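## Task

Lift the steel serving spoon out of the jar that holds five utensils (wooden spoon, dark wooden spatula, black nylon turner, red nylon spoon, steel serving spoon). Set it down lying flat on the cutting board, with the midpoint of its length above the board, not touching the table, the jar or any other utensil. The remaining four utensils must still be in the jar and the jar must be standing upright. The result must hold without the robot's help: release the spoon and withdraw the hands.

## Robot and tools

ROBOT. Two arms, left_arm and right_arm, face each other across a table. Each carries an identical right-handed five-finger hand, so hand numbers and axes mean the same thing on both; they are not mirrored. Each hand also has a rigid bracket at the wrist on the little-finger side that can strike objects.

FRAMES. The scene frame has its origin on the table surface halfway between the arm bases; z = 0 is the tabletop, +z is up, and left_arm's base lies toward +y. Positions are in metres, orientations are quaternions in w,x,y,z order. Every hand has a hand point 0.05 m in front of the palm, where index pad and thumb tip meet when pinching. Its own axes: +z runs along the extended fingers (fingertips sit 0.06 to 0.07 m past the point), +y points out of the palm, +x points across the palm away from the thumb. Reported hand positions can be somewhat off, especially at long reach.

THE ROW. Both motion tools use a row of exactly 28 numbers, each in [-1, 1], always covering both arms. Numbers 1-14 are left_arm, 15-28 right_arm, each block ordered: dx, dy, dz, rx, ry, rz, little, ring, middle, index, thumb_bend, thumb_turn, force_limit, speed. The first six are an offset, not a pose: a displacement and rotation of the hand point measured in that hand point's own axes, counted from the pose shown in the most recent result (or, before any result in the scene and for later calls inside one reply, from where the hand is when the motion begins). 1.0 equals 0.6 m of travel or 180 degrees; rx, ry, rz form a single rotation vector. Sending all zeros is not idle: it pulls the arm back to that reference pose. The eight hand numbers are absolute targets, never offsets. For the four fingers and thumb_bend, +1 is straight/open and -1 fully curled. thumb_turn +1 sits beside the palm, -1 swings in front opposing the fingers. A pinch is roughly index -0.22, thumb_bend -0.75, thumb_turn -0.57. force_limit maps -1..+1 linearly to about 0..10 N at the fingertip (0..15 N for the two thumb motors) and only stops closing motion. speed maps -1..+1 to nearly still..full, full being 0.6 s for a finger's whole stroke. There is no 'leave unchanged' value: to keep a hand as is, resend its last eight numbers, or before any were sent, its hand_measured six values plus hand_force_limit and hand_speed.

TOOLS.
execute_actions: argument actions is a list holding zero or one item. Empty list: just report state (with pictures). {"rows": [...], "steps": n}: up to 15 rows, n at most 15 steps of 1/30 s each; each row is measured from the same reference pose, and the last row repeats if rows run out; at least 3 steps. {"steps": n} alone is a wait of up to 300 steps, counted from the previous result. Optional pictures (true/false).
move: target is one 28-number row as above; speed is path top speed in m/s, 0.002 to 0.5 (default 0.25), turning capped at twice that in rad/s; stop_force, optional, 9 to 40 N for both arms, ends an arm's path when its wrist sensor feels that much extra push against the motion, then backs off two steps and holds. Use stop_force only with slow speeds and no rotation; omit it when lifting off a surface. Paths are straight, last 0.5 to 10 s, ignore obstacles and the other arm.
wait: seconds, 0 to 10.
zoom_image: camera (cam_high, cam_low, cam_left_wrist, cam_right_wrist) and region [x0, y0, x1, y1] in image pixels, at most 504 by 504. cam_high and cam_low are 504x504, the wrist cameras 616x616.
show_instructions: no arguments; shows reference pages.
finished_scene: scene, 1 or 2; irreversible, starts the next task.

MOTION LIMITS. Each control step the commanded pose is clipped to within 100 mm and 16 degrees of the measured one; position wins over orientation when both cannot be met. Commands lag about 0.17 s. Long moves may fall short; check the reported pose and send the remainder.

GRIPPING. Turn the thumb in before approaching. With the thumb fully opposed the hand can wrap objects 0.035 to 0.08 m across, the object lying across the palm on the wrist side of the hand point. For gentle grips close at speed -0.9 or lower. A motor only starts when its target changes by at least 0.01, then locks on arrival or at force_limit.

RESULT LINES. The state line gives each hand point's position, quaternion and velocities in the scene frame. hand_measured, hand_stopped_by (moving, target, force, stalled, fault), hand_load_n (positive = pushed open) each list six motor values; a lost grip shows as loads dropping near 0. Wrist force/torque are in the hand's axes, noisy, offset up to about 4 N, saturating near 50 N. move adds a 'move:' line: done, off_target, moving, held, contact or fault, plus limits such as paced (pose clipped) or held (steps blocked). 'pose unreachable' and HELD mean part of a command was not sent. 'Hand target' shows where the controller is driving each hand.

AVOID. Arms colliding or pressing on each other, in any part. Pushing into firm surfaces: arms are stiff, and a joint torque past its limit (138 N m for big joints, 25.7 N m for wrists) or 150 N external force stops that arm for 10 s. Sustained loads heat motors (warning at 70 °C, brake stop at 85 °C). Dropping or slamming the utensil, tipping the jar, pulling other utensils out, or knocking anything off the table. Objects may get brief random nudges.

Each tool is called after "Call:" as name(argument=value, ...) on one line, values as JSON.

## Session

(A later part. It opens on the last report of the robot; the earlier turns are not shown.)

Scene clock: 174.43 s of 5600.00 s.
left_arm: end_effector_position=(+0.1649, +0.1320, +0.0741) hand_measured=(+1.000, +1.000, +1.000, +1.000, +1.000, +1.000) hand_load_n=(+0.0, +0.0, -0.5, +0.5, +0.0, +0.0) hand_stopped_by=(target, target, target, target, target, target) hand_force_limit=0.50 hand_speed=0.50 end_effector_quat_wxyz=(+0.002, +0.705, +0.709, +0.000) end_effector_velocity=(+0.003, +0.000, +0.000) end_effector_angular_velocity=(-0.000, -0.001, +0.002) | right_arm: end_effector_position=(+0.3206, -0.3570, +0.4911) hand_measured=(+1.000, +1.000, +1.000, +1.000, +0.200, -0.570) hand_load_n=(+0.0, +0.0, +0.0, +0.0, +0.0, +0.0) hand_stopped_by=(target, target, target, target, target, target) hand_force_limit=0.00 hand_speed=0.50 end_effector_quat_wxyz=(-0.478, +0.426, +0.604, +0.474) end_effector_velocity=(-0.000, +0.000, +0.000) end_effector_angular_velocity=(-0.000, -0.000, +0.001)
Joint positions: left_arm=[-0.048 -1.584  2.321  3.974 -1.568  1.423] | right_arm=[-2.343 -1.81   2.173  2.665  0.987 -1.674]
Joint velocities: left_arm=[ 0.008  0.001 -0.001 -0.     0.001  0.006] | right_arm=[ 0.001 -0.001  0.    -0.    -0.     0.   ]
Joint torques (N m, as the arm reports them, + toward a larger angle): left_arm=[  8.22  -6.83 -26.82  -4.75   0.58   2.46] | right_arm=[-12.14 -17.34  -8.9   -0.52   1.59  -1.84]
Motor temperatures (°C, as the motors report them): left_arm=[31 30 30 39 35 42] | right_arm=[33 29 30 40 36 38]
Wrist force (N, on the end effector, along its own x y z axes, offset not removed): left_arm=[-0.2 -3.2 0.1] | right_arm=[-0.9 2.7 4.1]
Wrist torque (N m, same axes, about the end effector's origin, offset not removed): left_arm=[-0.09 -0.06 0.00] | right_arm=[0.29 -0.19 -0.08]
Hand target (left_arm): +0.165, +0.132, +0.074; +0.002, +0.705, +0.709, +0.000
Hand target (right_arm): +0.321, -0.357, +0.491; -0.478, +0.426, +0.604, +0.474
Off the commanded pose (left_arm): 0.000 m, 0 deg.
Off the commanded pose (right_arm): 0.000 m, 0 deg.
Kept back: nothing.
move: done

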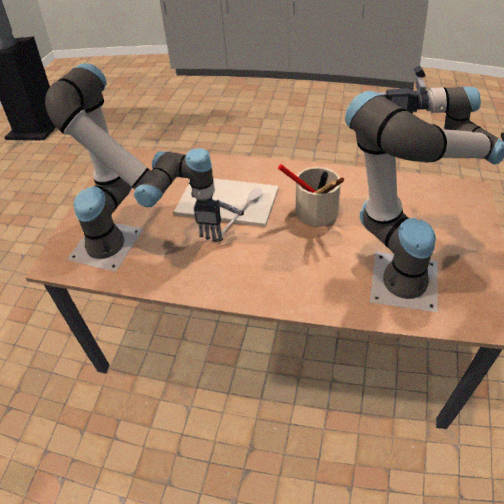

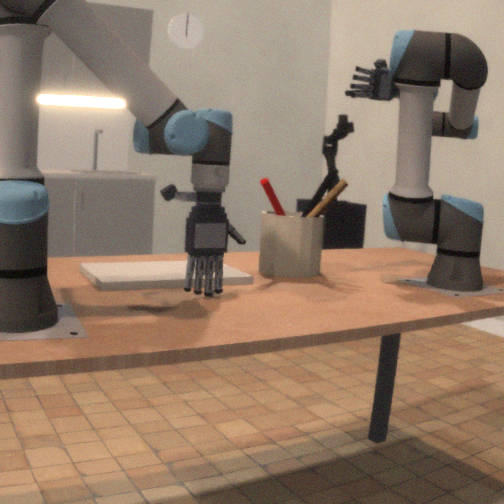

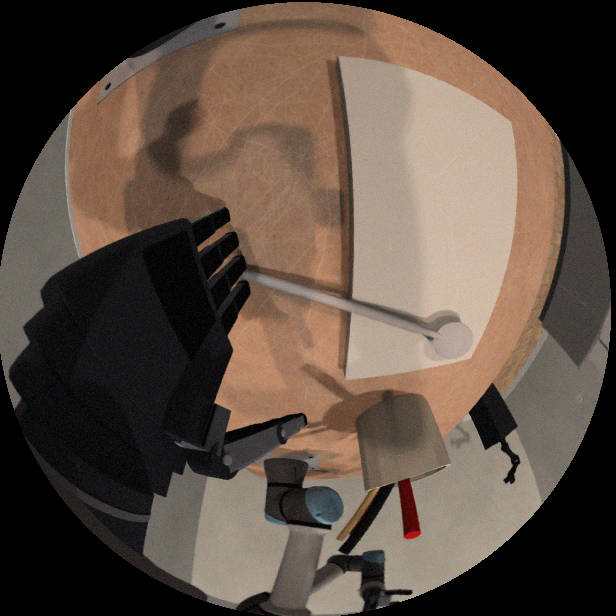

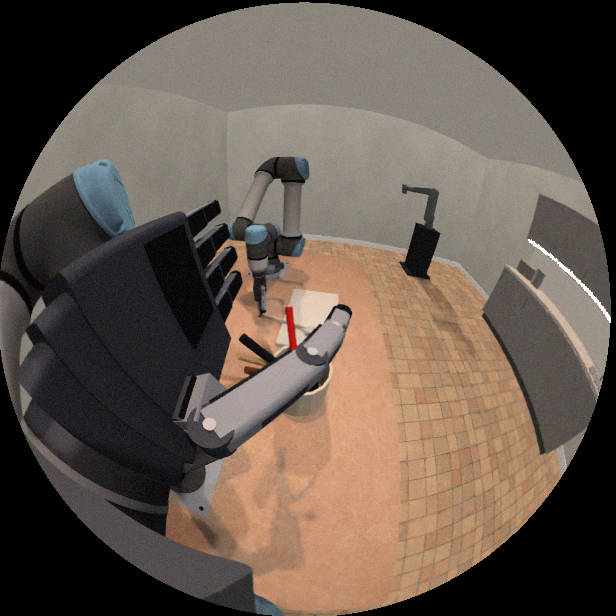

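Call:
move(target=[0.1,0.03,0,0,0,0,1,1,1,1,1,1,0.5,0.5,0,0,0,0,0,0,1,1,1,1,0.2,-0.57,0,0.5], speed=0.03)

Scene clock: 177.13 s of 5600.00 s.
left_arm: end_effector_position=(+0.1824, +0.1918, +0.0740) hand_measured=(+1.000, +1.000, +1.000, +1.000, +1.000, +1.000) hand_load_n=(+0.0, +0.0, +0.0, +0.0, +0.0, +0.0) hand_stopped_by=(target, target, target, target, target, target) hand_force_limit=0.50 hand_speed=0.50 end_effector_quat_wxyz=(+0.002, +0.705, +0.709, +0.000) end_effector_velocity=(+0.000, +0.002, -0.000) end_effector_angular_velocity=(+0.001, -0.001, -0.001) | right_arm: end_effector_position=(+0.3206, -0.3570, +0.4911) hand_measured=(+1.000, +1.000, +1.000, +1.000, +0.200, -0.570) hand_load_n=(+0.0, +0.0, +0.0, +0.0, +0.0, +0.0) hand_stopped_by=(target, target, target, target, target, target) hand_force_limit=0.00 hand_speed=0.50 end_effector_quat_wxyz=(-0.478, +0.426, +0.604, +0.474) end_effector_velocity=(+0.000, -0.000, -0.000) end_effector_angular_velocity=(-0.001, +0.001, -0.002)
Joint positions: left_arm=[-0.021 -1.733  2.451  3.993 -1.568  1.45 ] | right_arm=[-2.343 -1.81   2.173  2.665  0.987 -1.674]
Joint velocities: left_arm=[-0.001 -0.006  0.005  0.002  0.001  0.   ] | right_arm=[-0.001 -0.    -0.    -0.    -0.001  0.002]
Joint torques (N m, as the arm reports them, + toward a larger angle): left_arm=[  6.49 -21.15 -13.11   0.28   2.38   2.24] | right_arm=[-12.12 -17.17  -7.78  -0.67   1.69  -1.81]
Motor temperatures (°C, as the motors report them): left_arm=[31 30 30 39 35 42] | right_arm=[33 29 30 40 36 38]
Wrist force (N, on the end effector, along its own x y z axes, offset not removed): left_arm=[-0.2 -2.0 1.1] | right_arm=[2.4 3.0 1.6]
Wrist torque (N m, same axes, about the end effector's origin, offset not removed): left_arm=[-0.38 -0.28 0.04] | right_arm=[0.53 -0.61 0.13]
Hand target (left_arm): +0.182, +0.192, +0.074; +0.002, +0.705, +0.709, +0.000
Hand target (right_arm): +0.321, -0.357, +0.491; -0.478, +0.426, +0.604, +0.474
Off the commanded pose (left_arm): 0.000 m, 0 deg.
Off the commanded pose (right_arm): 0.000 m, 0 deg.
Kept back: nothing.
move: done

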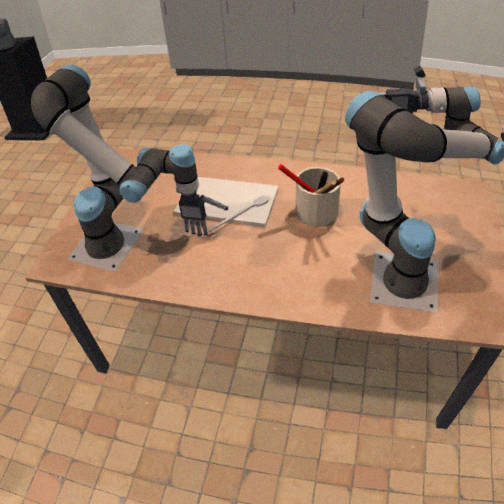

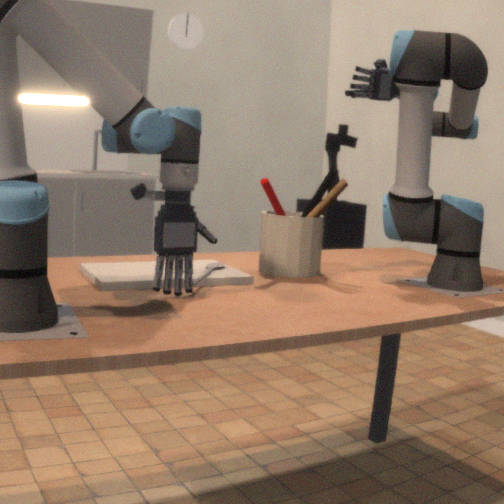

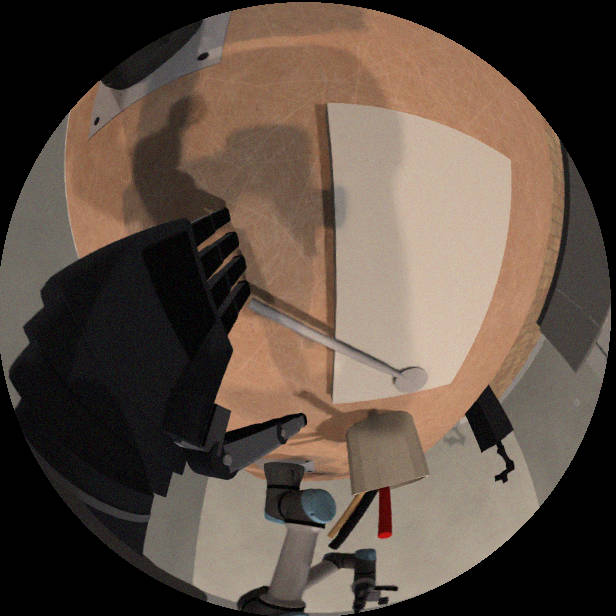

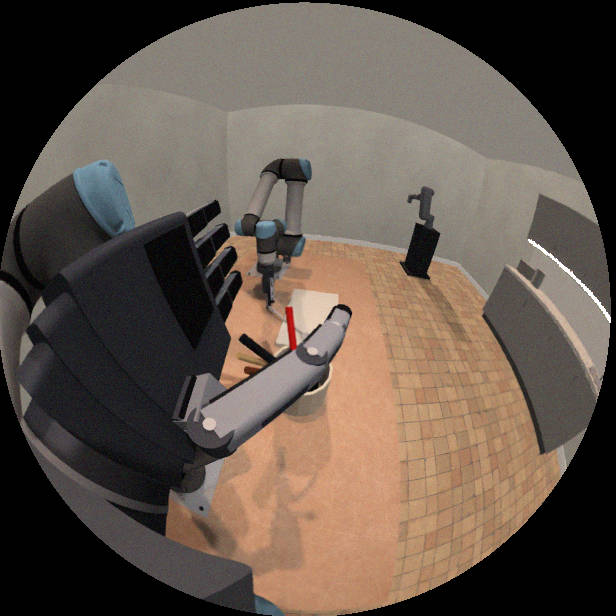

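Call:
move(target=[0,-0.03,0,0,0,0,1,1,1,1,1,1,0.5,0.5,0,0,0,0,0,0,1,1,1,1,0.2,-0.57,0,0.5], speed=0.04)

Call:
move(target=[-0.08,0,0,0,0,0,1,1,1,1,1,1,0.5,0.5,0,0,0,0,0,0,1,1,1,1,0.2,-0.57,0,0.5], speed=0.04)

Call:
move(target=[0,0.12,0,0,0,0,1,1,1,1,1,1,0.5,0.5,0,0,0,0,0,0,1,1,1,1,0.2,-0.57,0,0.5], speed=0.03, stop_force=12)

Scene clock: 178.23 s of 5600.00 s.
left_arm: end_effector_position=(+0.1647, +0.1917, +0.0739) hand_measured=(+1.000, +1.000, +1.000, +1.000, +1.000, +1.000) hand_load_n=(+0.0, +0.0, +0.0, +0.0, +0.0, +0.0) hand_stopped_by=(target, target, target, target, target, target) hand_force_limit=0.50 hand_speed=0.50 end_effector_quat_wxyz=(+0.001, +0.705, +0.709, +0.000) end_effector_velocity=(-0.003, +0.000, +0.000) end_effector_angular_velocity=(-0.001, +0.002, +0.002) | right_arm: end_effector_position=(+0.3206, -0.3570, +0.4911) hand_measured=(+1.000, +1.000, +1.000, +1.000, +0.200, -0.570) hand_load_n=(+0.0, +0.0, +0.0, +0.0, +0.0, +0.0) hand_stopped_by=(target, target, target, target, target, target) hand_force_limit=0.00 hand_speed=0.50 end_effector_quat_wxyz=(-0.478, +0.426, +0.604, +0.474) end_effector_velocity=(+0.000, +0.000, +0.000) end_effector_angular_velocity=(+0.000, -0.002, -0.001)
Joint positions: left_arm=[-0.075 -1.745  2.461  3.996 -1.568  1.396] | right_arm=[-2.343 -1.81   2.173  2.665  0.987 -1.674]
Joint velocities: left_arm=[-0.007 -0.002  0.001  0.    -0.001 -0.009] | right_arm=[ 0.001  0.    -0.    -0.    -0.002 -0.001]
Joint torques (N m, as the arm reports them, + toward a larger angle): left_arm=[ -6.4  -20.59 -13.32   0.08   1.26  -2.32] | right_arm=[-11.43 -16.26  -7.79  -0.64   1.64  -1.92]
Motor temperatures (°C, as the motors report them): left_arm=[31 30 30 39 35 42] | right_arm=[33 29 30 40 36 38]
Wrist force (N, on the end effector, along its own x y z axes, offset not removed): left_arm=[0.1 -1.2 -0.2] | right_arm=[0.3 2.9 0.7]
Wrist torque (N m, same axes, about the end effector's origin, offset not removed): left_arm=[-0.17 -0.26 0.02] | right_arm=[0.53 -0.23 0.02]
Hand target (left_arm): +0.164, +0.192, +0.074; +0.002, +0.705, +0.709, +0.000
Hand target (right_arm): +0.321, -0.357, +0.491; -0.478, +0.426, +0.604, +0.474
Off the commanded pose (left_arm): 0.000 m, 0 deg.
Off the commanded pose (right_arm): 0.000 m, 0 deg.
Kept back: nothing.
move: done

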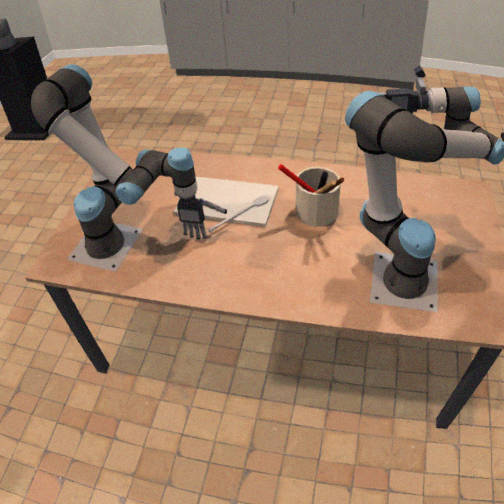

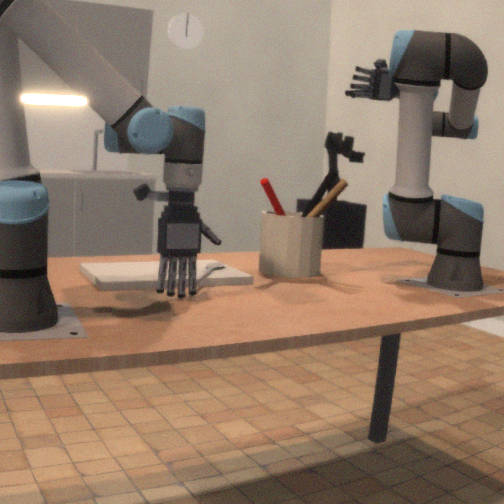

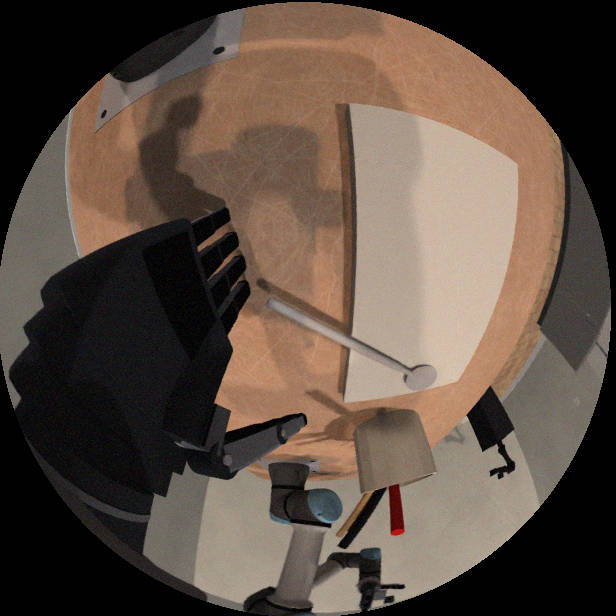

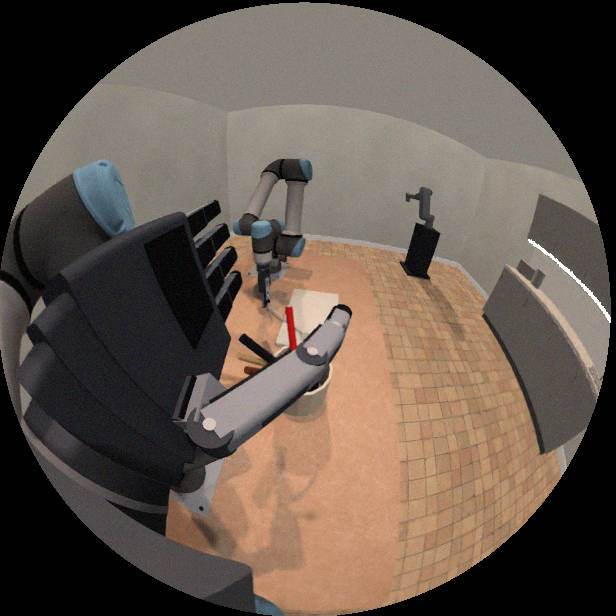

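Scene clock: 179.87 s of 5600.00 s.
left_arm: end_effector_position=(+0.1651, +0.1440, +0.0740) hand_measured=(+1.000, +1.000, +1.000, +1.000, +1.000, +1.000) hand_load_n=(+0.0, +0.0, +0.0, +0.0, +0.0, +0.0) hand_stopped_by=(target, target, target, target, target, target) hand_force_limit=0.50 hand_speed=0.50 end_effector_quat_wxyz=(+0.002, +0.705, +0.709, +0.000) end_effector_velocity=(+0.000, -0.003, +0.000) end_effector_angular_velocity=(-0.001, +0.001, +0.001) | right_arm: end_effector_position=(+0.3206, -0.3570, +0.4911) hand_measured=(+1.000, +1.000, +1.000, +1.000, +0.200, -0.570) hand_load_n=(+0.0, +0.0, +0.0, +0.0, +0.0, +0.0) hand_stopped_by=(target, target, target, target, target, target) hand_force_limit=0.00 hand_speed=0.50 end_effector_quat_wxyz=(-0.478, +0.426, +0.604, +0.474) end_effector_velocity=(+0.000, +0.000, +0.000) end_effector_angular_velocity=(-0.000, -0.001, -0.001)
Joint positions: left_arm=[-0.052 -1.614  2.35   3.975 -1.568  1.419] | right_arm=[-2.343 -1.81   2.173  2.665  0.987 -1.674]
Joint velocities: left_arm=[ 0.002  0.006 -0.006 -0.001 -0.001  0.001] | right_arm=[-0.    -0.001 -0.     0.    -0.001 -0.   ]
Joint torques (N m, as the arm reports them, + toward a larger angle): left_arm=[  6.97  -5.6  -24.72  -4.79   1.03   2.54] | right_arm=[-12.09 -16.76  -8.71  -0.72   1.88  -1.97]
Motor temperatures (°C, as the motors report them): left_arm=[31 30 30 39 35 42] | right_arm=[33 29 30 40 36 38]
Wrist force (N, on the end effector, along its own x y z axes, offset not removed): left_arm=[0.3 -0.2 1.3] | right_arm=[1.2 1.5 2.7]
Wrist torque (N m, same axes, about the end effector's origin, offset not removed): left_arm=[-0.11 -0.30 0.06] | right_arm=[0.21 -0.39 0.00]
Hand target (left_arm): +0.165, +0.144, +0.074; +0.002, +0.705, +0.709, +0.000
Hand target (right_arm): +0.321, -0.357, +0.491; -0.478, +0.426, +0.604, +0.474
Off the commanded pose (left_arm): 0.000 m, 0 deg.
Off the commanded pose (right_arm): 0.000 m, 0 deg.
Kept back: nothing.
move: done

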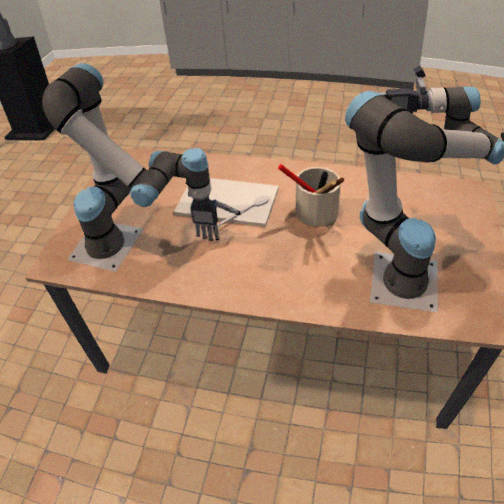

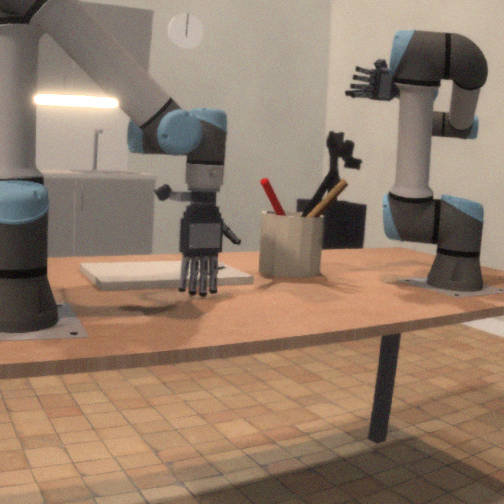

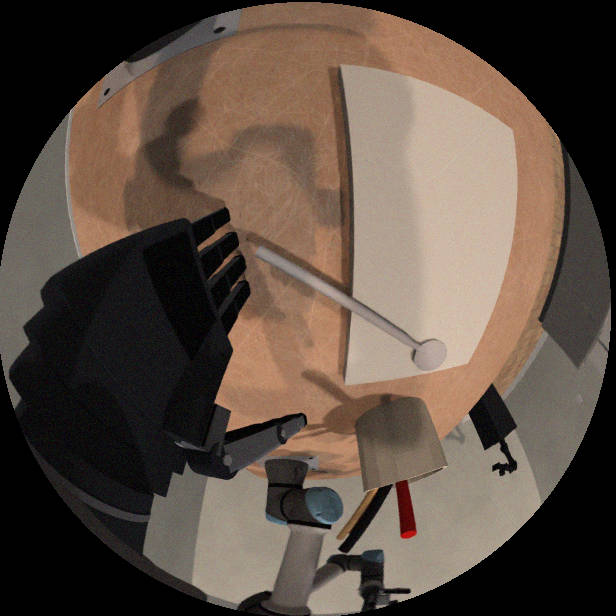

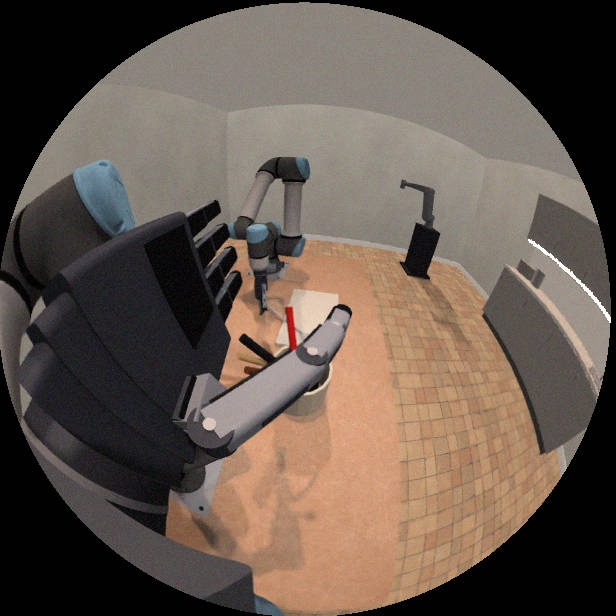

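Scene clock: 182.67 s of 5600.00 s.
left_arm: end_effector_position=(+0.2369, +0.1445, +0.0744) hand_measured=(+1.000, +1.000, +1.000, +1.000, +1.000, +1.000) hand_load_n=(+0.0, +0.0, +0.0, +0.0, +0.0, +0.0) hand_stopped_by=(target, target, target, target, target, target) hand_force_limit=0.50 hand_speed=0.50 end_effector_quat_wxyz=(+0.002, +0.705, +0.709, +0.000) end_effector_velocity=(+0.002, -0.000, -0.000) end_effector_angular_velocity=(+0.000, +0.000, -0.001) | right_arm: end_effector_position=(+0.3206, -0.3570, +0.4911) hand_measured=(+1.000, +1.000, +1.000, +1.000, +0.200, -0.570) hand_load_n=(+0.0, +0.0, +0.0, +0.0, +0.0, +0.0) hand_stopped_by=(target, target, target, target, target, target) hand_force_limit=0.00 hand_speed=0.50 end_effector_quat_wxyz=(-0.478, +0.426, +0.604, +0.474) end_effector_velocity=(+0.000, -0.000, +0.000) end_effector_angular_velocity=(+0.001, -0.001, -0.001)
Joint positions: left_arm=[ 0.135 -1.565  2.301  3.974 -1.568  1.606] | right_arm=[-2.343 -1.81   2.173  2.665  0.987 -1.674]
Joint velocities: left_arm=[ 0.006  0.003 -0.003  0.    -0.     0.007] | right_arm=[-0.001  0.     0.     0.    -0.001 -0.001]
Joint torques (N m, as the arm reports them, + toward a larger angle): left_arm=[  7.38  -8.15 -25.93  -4.53   0.02   2.49] | right_arm=[-12.5  -16.46  -9.37  -0.63   1.74  -1.92]
Motor temperatures (°C, as the motors report them): left_arm=[31 30 30 39 35 42] | right_arm=[33 29 30 40 36 38]
Wrist force (N, on the end effector, along its own x y z axes, offset not removed): left_arm=[1.4 -0.7 1.8] | right_arm=[1.8 0.6 1.7]
Wrist torque (N m, same axes, about the end effector's origin, offset not removed): left_arm=[-0.07 -0.44 0.10] | right_arm=[0.21 -0.48 0.09]
Hand target (left_arm): +0.237, +0.144, +0.074; +0.002, +0.705, +0.709, +0.000
Hand target (right_arm): +0.321, -0.357, +0.491; -0.478, +0.426, +0.604, +0.474
Off the commanded pose (left_arm): 0.000 m, 0 deg.
Off the commanded pose (right_arm): 0.000 m, 0 deg.
Kept back: nothing.
move: done

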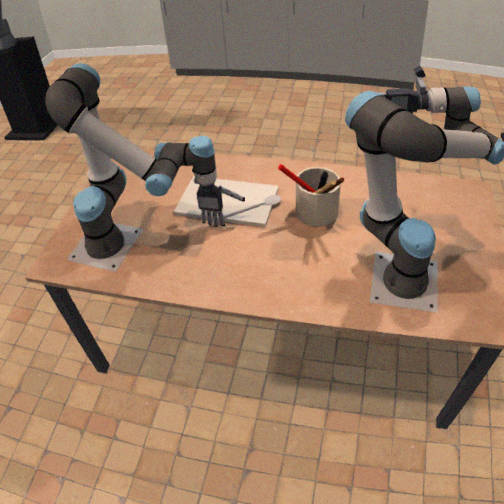

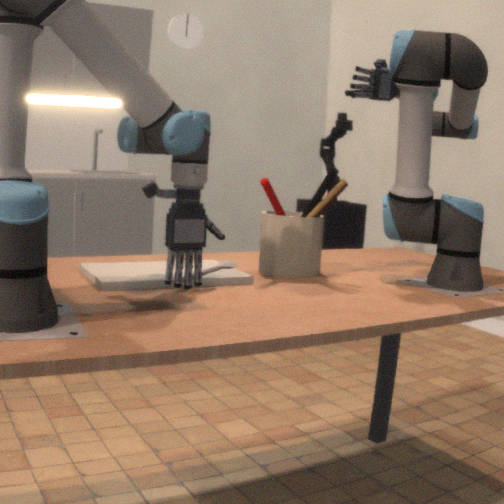

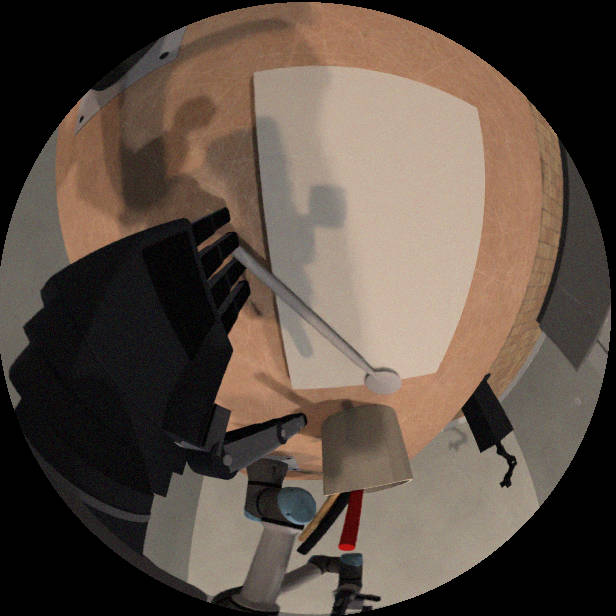

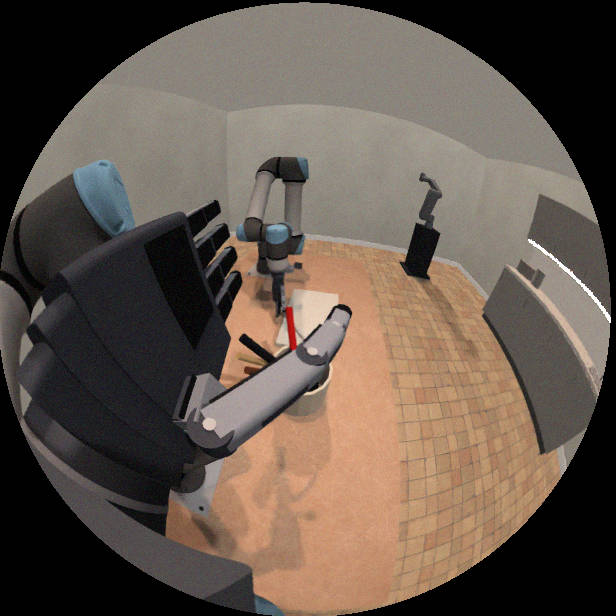

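Call:
move(target=[0.1,0.02,-0.004,0,0,0,1,1,1,1,1,1,0.5,0.5,0,0,0,0,0,0,1,1,1,1,0.2,-0.57,0,0.5], speed=0.03, stop_force=12)

Call:
move(target=[0,-0.12,-0.2,0,0,0,1,1,1,1,1,1,0.5,0.5,0,0,0,0,0,0,1,1,1,1,0.2,-0.57,0,0.5], speed=0.1)

Call:
zoom_image(camera="cam_high", region=[150,140,350,260])

Call:
zoom_image(camera="cam_low", region=[60,220,300,320])

Scene clock: 185.33 s of 5600.00 s.
left_arm: end_effector_position=(+0.2484, +0.2042, +0.0767) hand_measured=(+1.000, +1.000, +1.000, +1.000, +1.000, +1.000) hand_load_n=(+0.0, +0.0, +0.0, +0.0, +0.0, +0.0) hand_stopped_by=(target, target, target, target, target, target) hand_force_limit=0.50 hand_speed=0.50 end_effector_quat_wxyz=(+0.002, +0.705, +0.709, +0.000) end_effector_velocity=(+0.001, +0.003, +0.000) end_effector_angular_velocity=(+0.000, +0.001, +0.003) | right_arm: end_effector_position=(+0.3206, -0.3570, +0.4911) hand_measured=(+1.000, +1.000, +1.000, +1.000, +0.200, -0.570) hand_load_n=(+0.0, +0.0, +0.0, +0.0, +0.0, +0.0) hand_stopped_by=(target, target, target, target, target, target) hand_force_limit=0.00 hand_speed=0.50 end_effector_quat_wxyz=(-0.478, +0.426, +0.604, +0.474) end_effector_velocity=(+0.000, -0.000, -0.000) end_effector_angular_velocity=(+0.000, +0.001, -0.002)
Joint positions: left_arm=[ 0.176 -1.704  2.419  3.995 -1.568  1.648] | right_arm=[-2.343 -1.81   2.173  2.665  0.987 -1.674]
Joint velocities: left_arm=[ 0.003 -0.007  0.005  0.003 -0.001  0.   ] | right_arm=[-0.001  0.     0.     0.    -0.     0.001]
Joint torques (N m, as the arm reports them, + toward a larger angle): left_arm=[  6.46 -22.34 -13.85   0.25   2.3    2.41] | right_arm=[-11.9  -16.46  -8.29  -0.55   1.88  -1.81]
Motor temperatures (°C, as the motors report them): left_arm=[31 30 30 39 35 42] | right_arm=[33 29 30 40 36 38]
Wrist force (N, on the end effector, along its own x y z axes, offset not removed): left_arm=[-0.9 -1.0 0.4] | right_arm=[1.2 3.1 2.9]
Wrist torque (N m, same axes, about the end effector's origin, offset not removed): left_arm=[-0.09 -0.17 -0.02] | right_arm=[0.43 -0.43 0.17]
Hand target (left_arm): +0.248, +0.205, +0.077; +0.002, +0.705, +0.709, +0.000
Hand target (right_arm): +0.321, -0.357, +0.491; -0.478, +0.426, +0.604, +0.474
Off the commanded pose (left_arm): 0.000 m, 0 deg.
Off the commanded pose (right_arm): 0.000 m, 0 deg.
Kept back: nothing.
move: done

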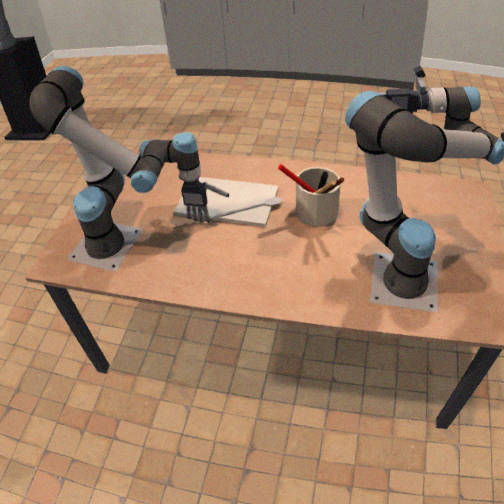

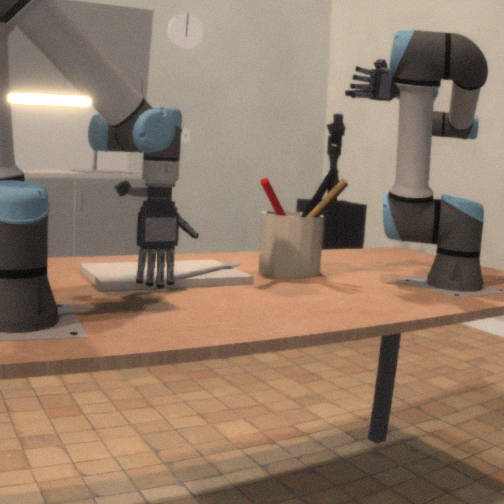

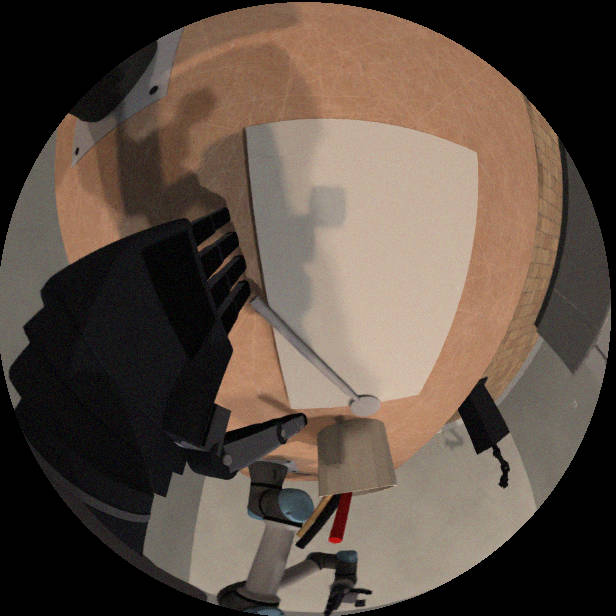

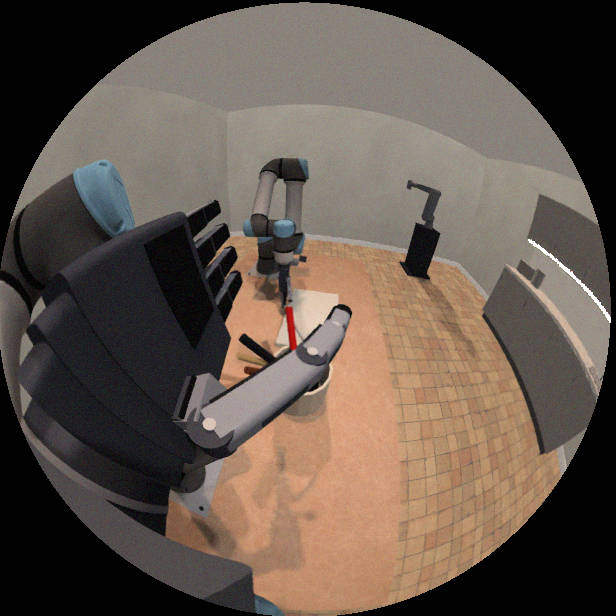

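Scene clock: 187.30 s of 5600.00 s.
left_arm: end_effector_position=(+0.1761, +0.2040, +0.1961) hand_measured=(+1.000, +1.000, +1.000, +1.000, +1.000, +1.000) hand_load_n=(+0.0, +0.0, +0.0, +0.0, +0.0, +0.0) hand_stopped_by=(target, target, target, target, target, target) hand_force_limit=0.50 hand_speed=0.50 end_effector_quat_wxyz=(+0.002, +0.705, +0.709, +0.000) end_effector_velocity=(-0.001, +0.000, +0.004) end_effector_angular_velocity=(-0.003, -0.001, +0.002) | right_arm: end_effector_position=(+0.3206, -0.3570, +0.4911) hand_measured=(+1.000, +1.000, +1.000, +1.000, +0.200, -0.570) hand_load_n=(+0.0, +0.0, +0.0, +0.0, +0.0, +0.0) hand_stopped_by=(target, target, target, target, target, target) hand_force_limit=0.00 hand_speed=0.50 end_effector_quat_wxyz=(-0.478, +0.426, +0.604, +0.474) end_effector_velocity=(+0.000, -0.000, +0.000) end_effector_angular_velocity=(+0.000, -0.001, -0.001)
Joint positions: left_arm=[-0.046 -1.969  2.249  4.431 -1.568  1.426] | right_arm=[-2.343 -1.81   2.173  2.665  0.987 -1.674]
Joint velocities: left_arm=[-0.005 -0.006 -0.005  0.009  0.001 -0.006] | right_arm=[-0.001 -0.     0.    -0.    -0.    -0.001]
Joint torques (N m, as the arm reports them, + toward a larger angle): left_arm=[ -6.69 -16.49 -31.04   0.02   2.43  -1.91] | right_arm=[-11.8  -16.29  -9.11  -0.57   1.75  -1.84]
Motor temperatures (°C, as the motors report them): left_arm=[31 30 30 39 35 42] | right_arm=[33 29 30 40 36 38]
Wrist force (N, on the end effector, along its own x y z axes, offset not removed): left_arm=[0.8 -0.3 0.7] | right_arm=[0.2 1.0 2.6]
Wrist torque (N m, same axes, about the end effector's origin, offset not removed): left_arm=[-0.14 -0.34 0.16] | right_arm=[0.13 -0.23 -0.03]
Hand target (left_arm): +0.176, +0.204, +0.196; +0.002, +0.705, +0.709, +0.000
Hand target (right_arm): +0.321, -0.357, +0.491; -0.478, +0.426, +0.604, +0.474
Off the commanded pose (left_arm): 0.000 m, 0 deg.
Off the commanded pose (right_arm): 0.000 m, 0 deg.
Kept back: nothing.
move: done

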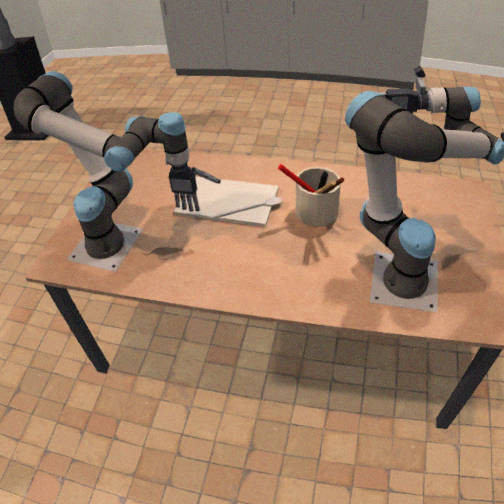

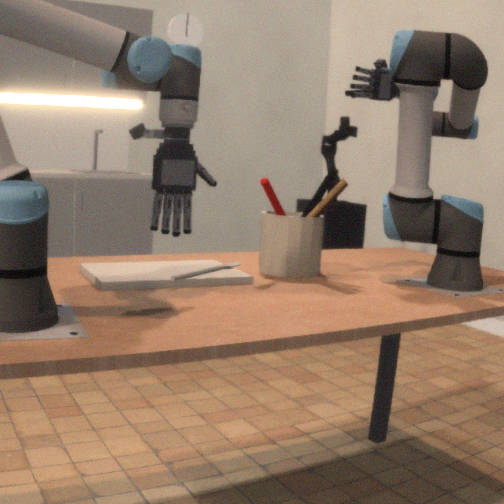

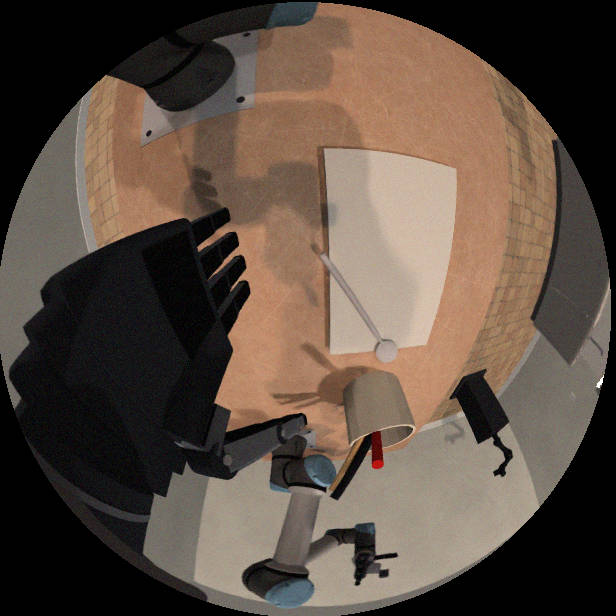

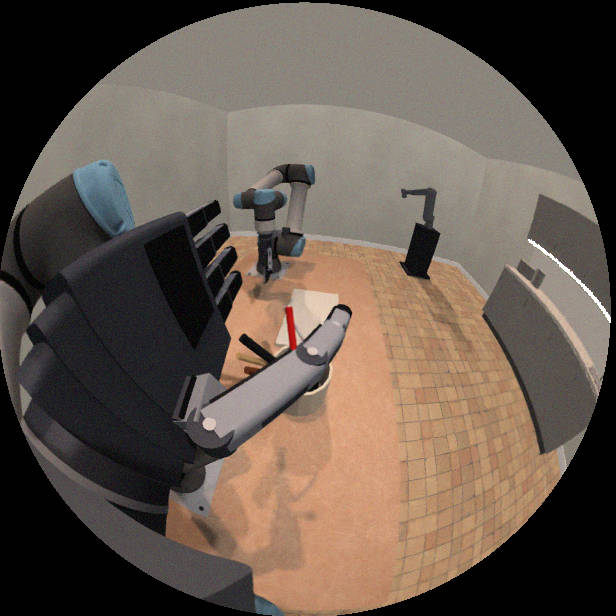

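Region (150, 140, 350, 260) of cam_high's 504x504 image, scaled by 2.520, with more detail than that image has; it fills the top 302 rows of this view, and the rest is white.

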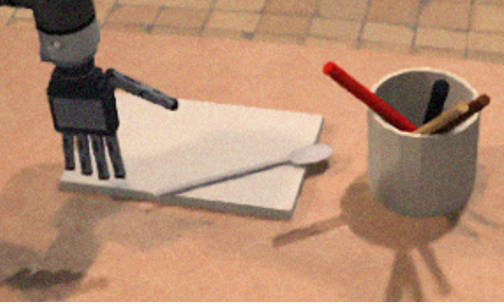

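Region (60, 220, 300, 320) of cam_low's 504x504 image, scaled by 2.100, with more detail than that image has; it fills the top 210 rows of this view, and the rest is white.

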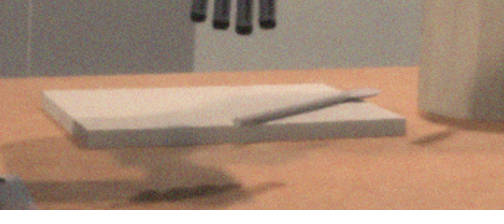

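It lies flat on the board, clear of the table and jar.

Call:
finished_scene(scene=2)

The scene is finished: the task was done.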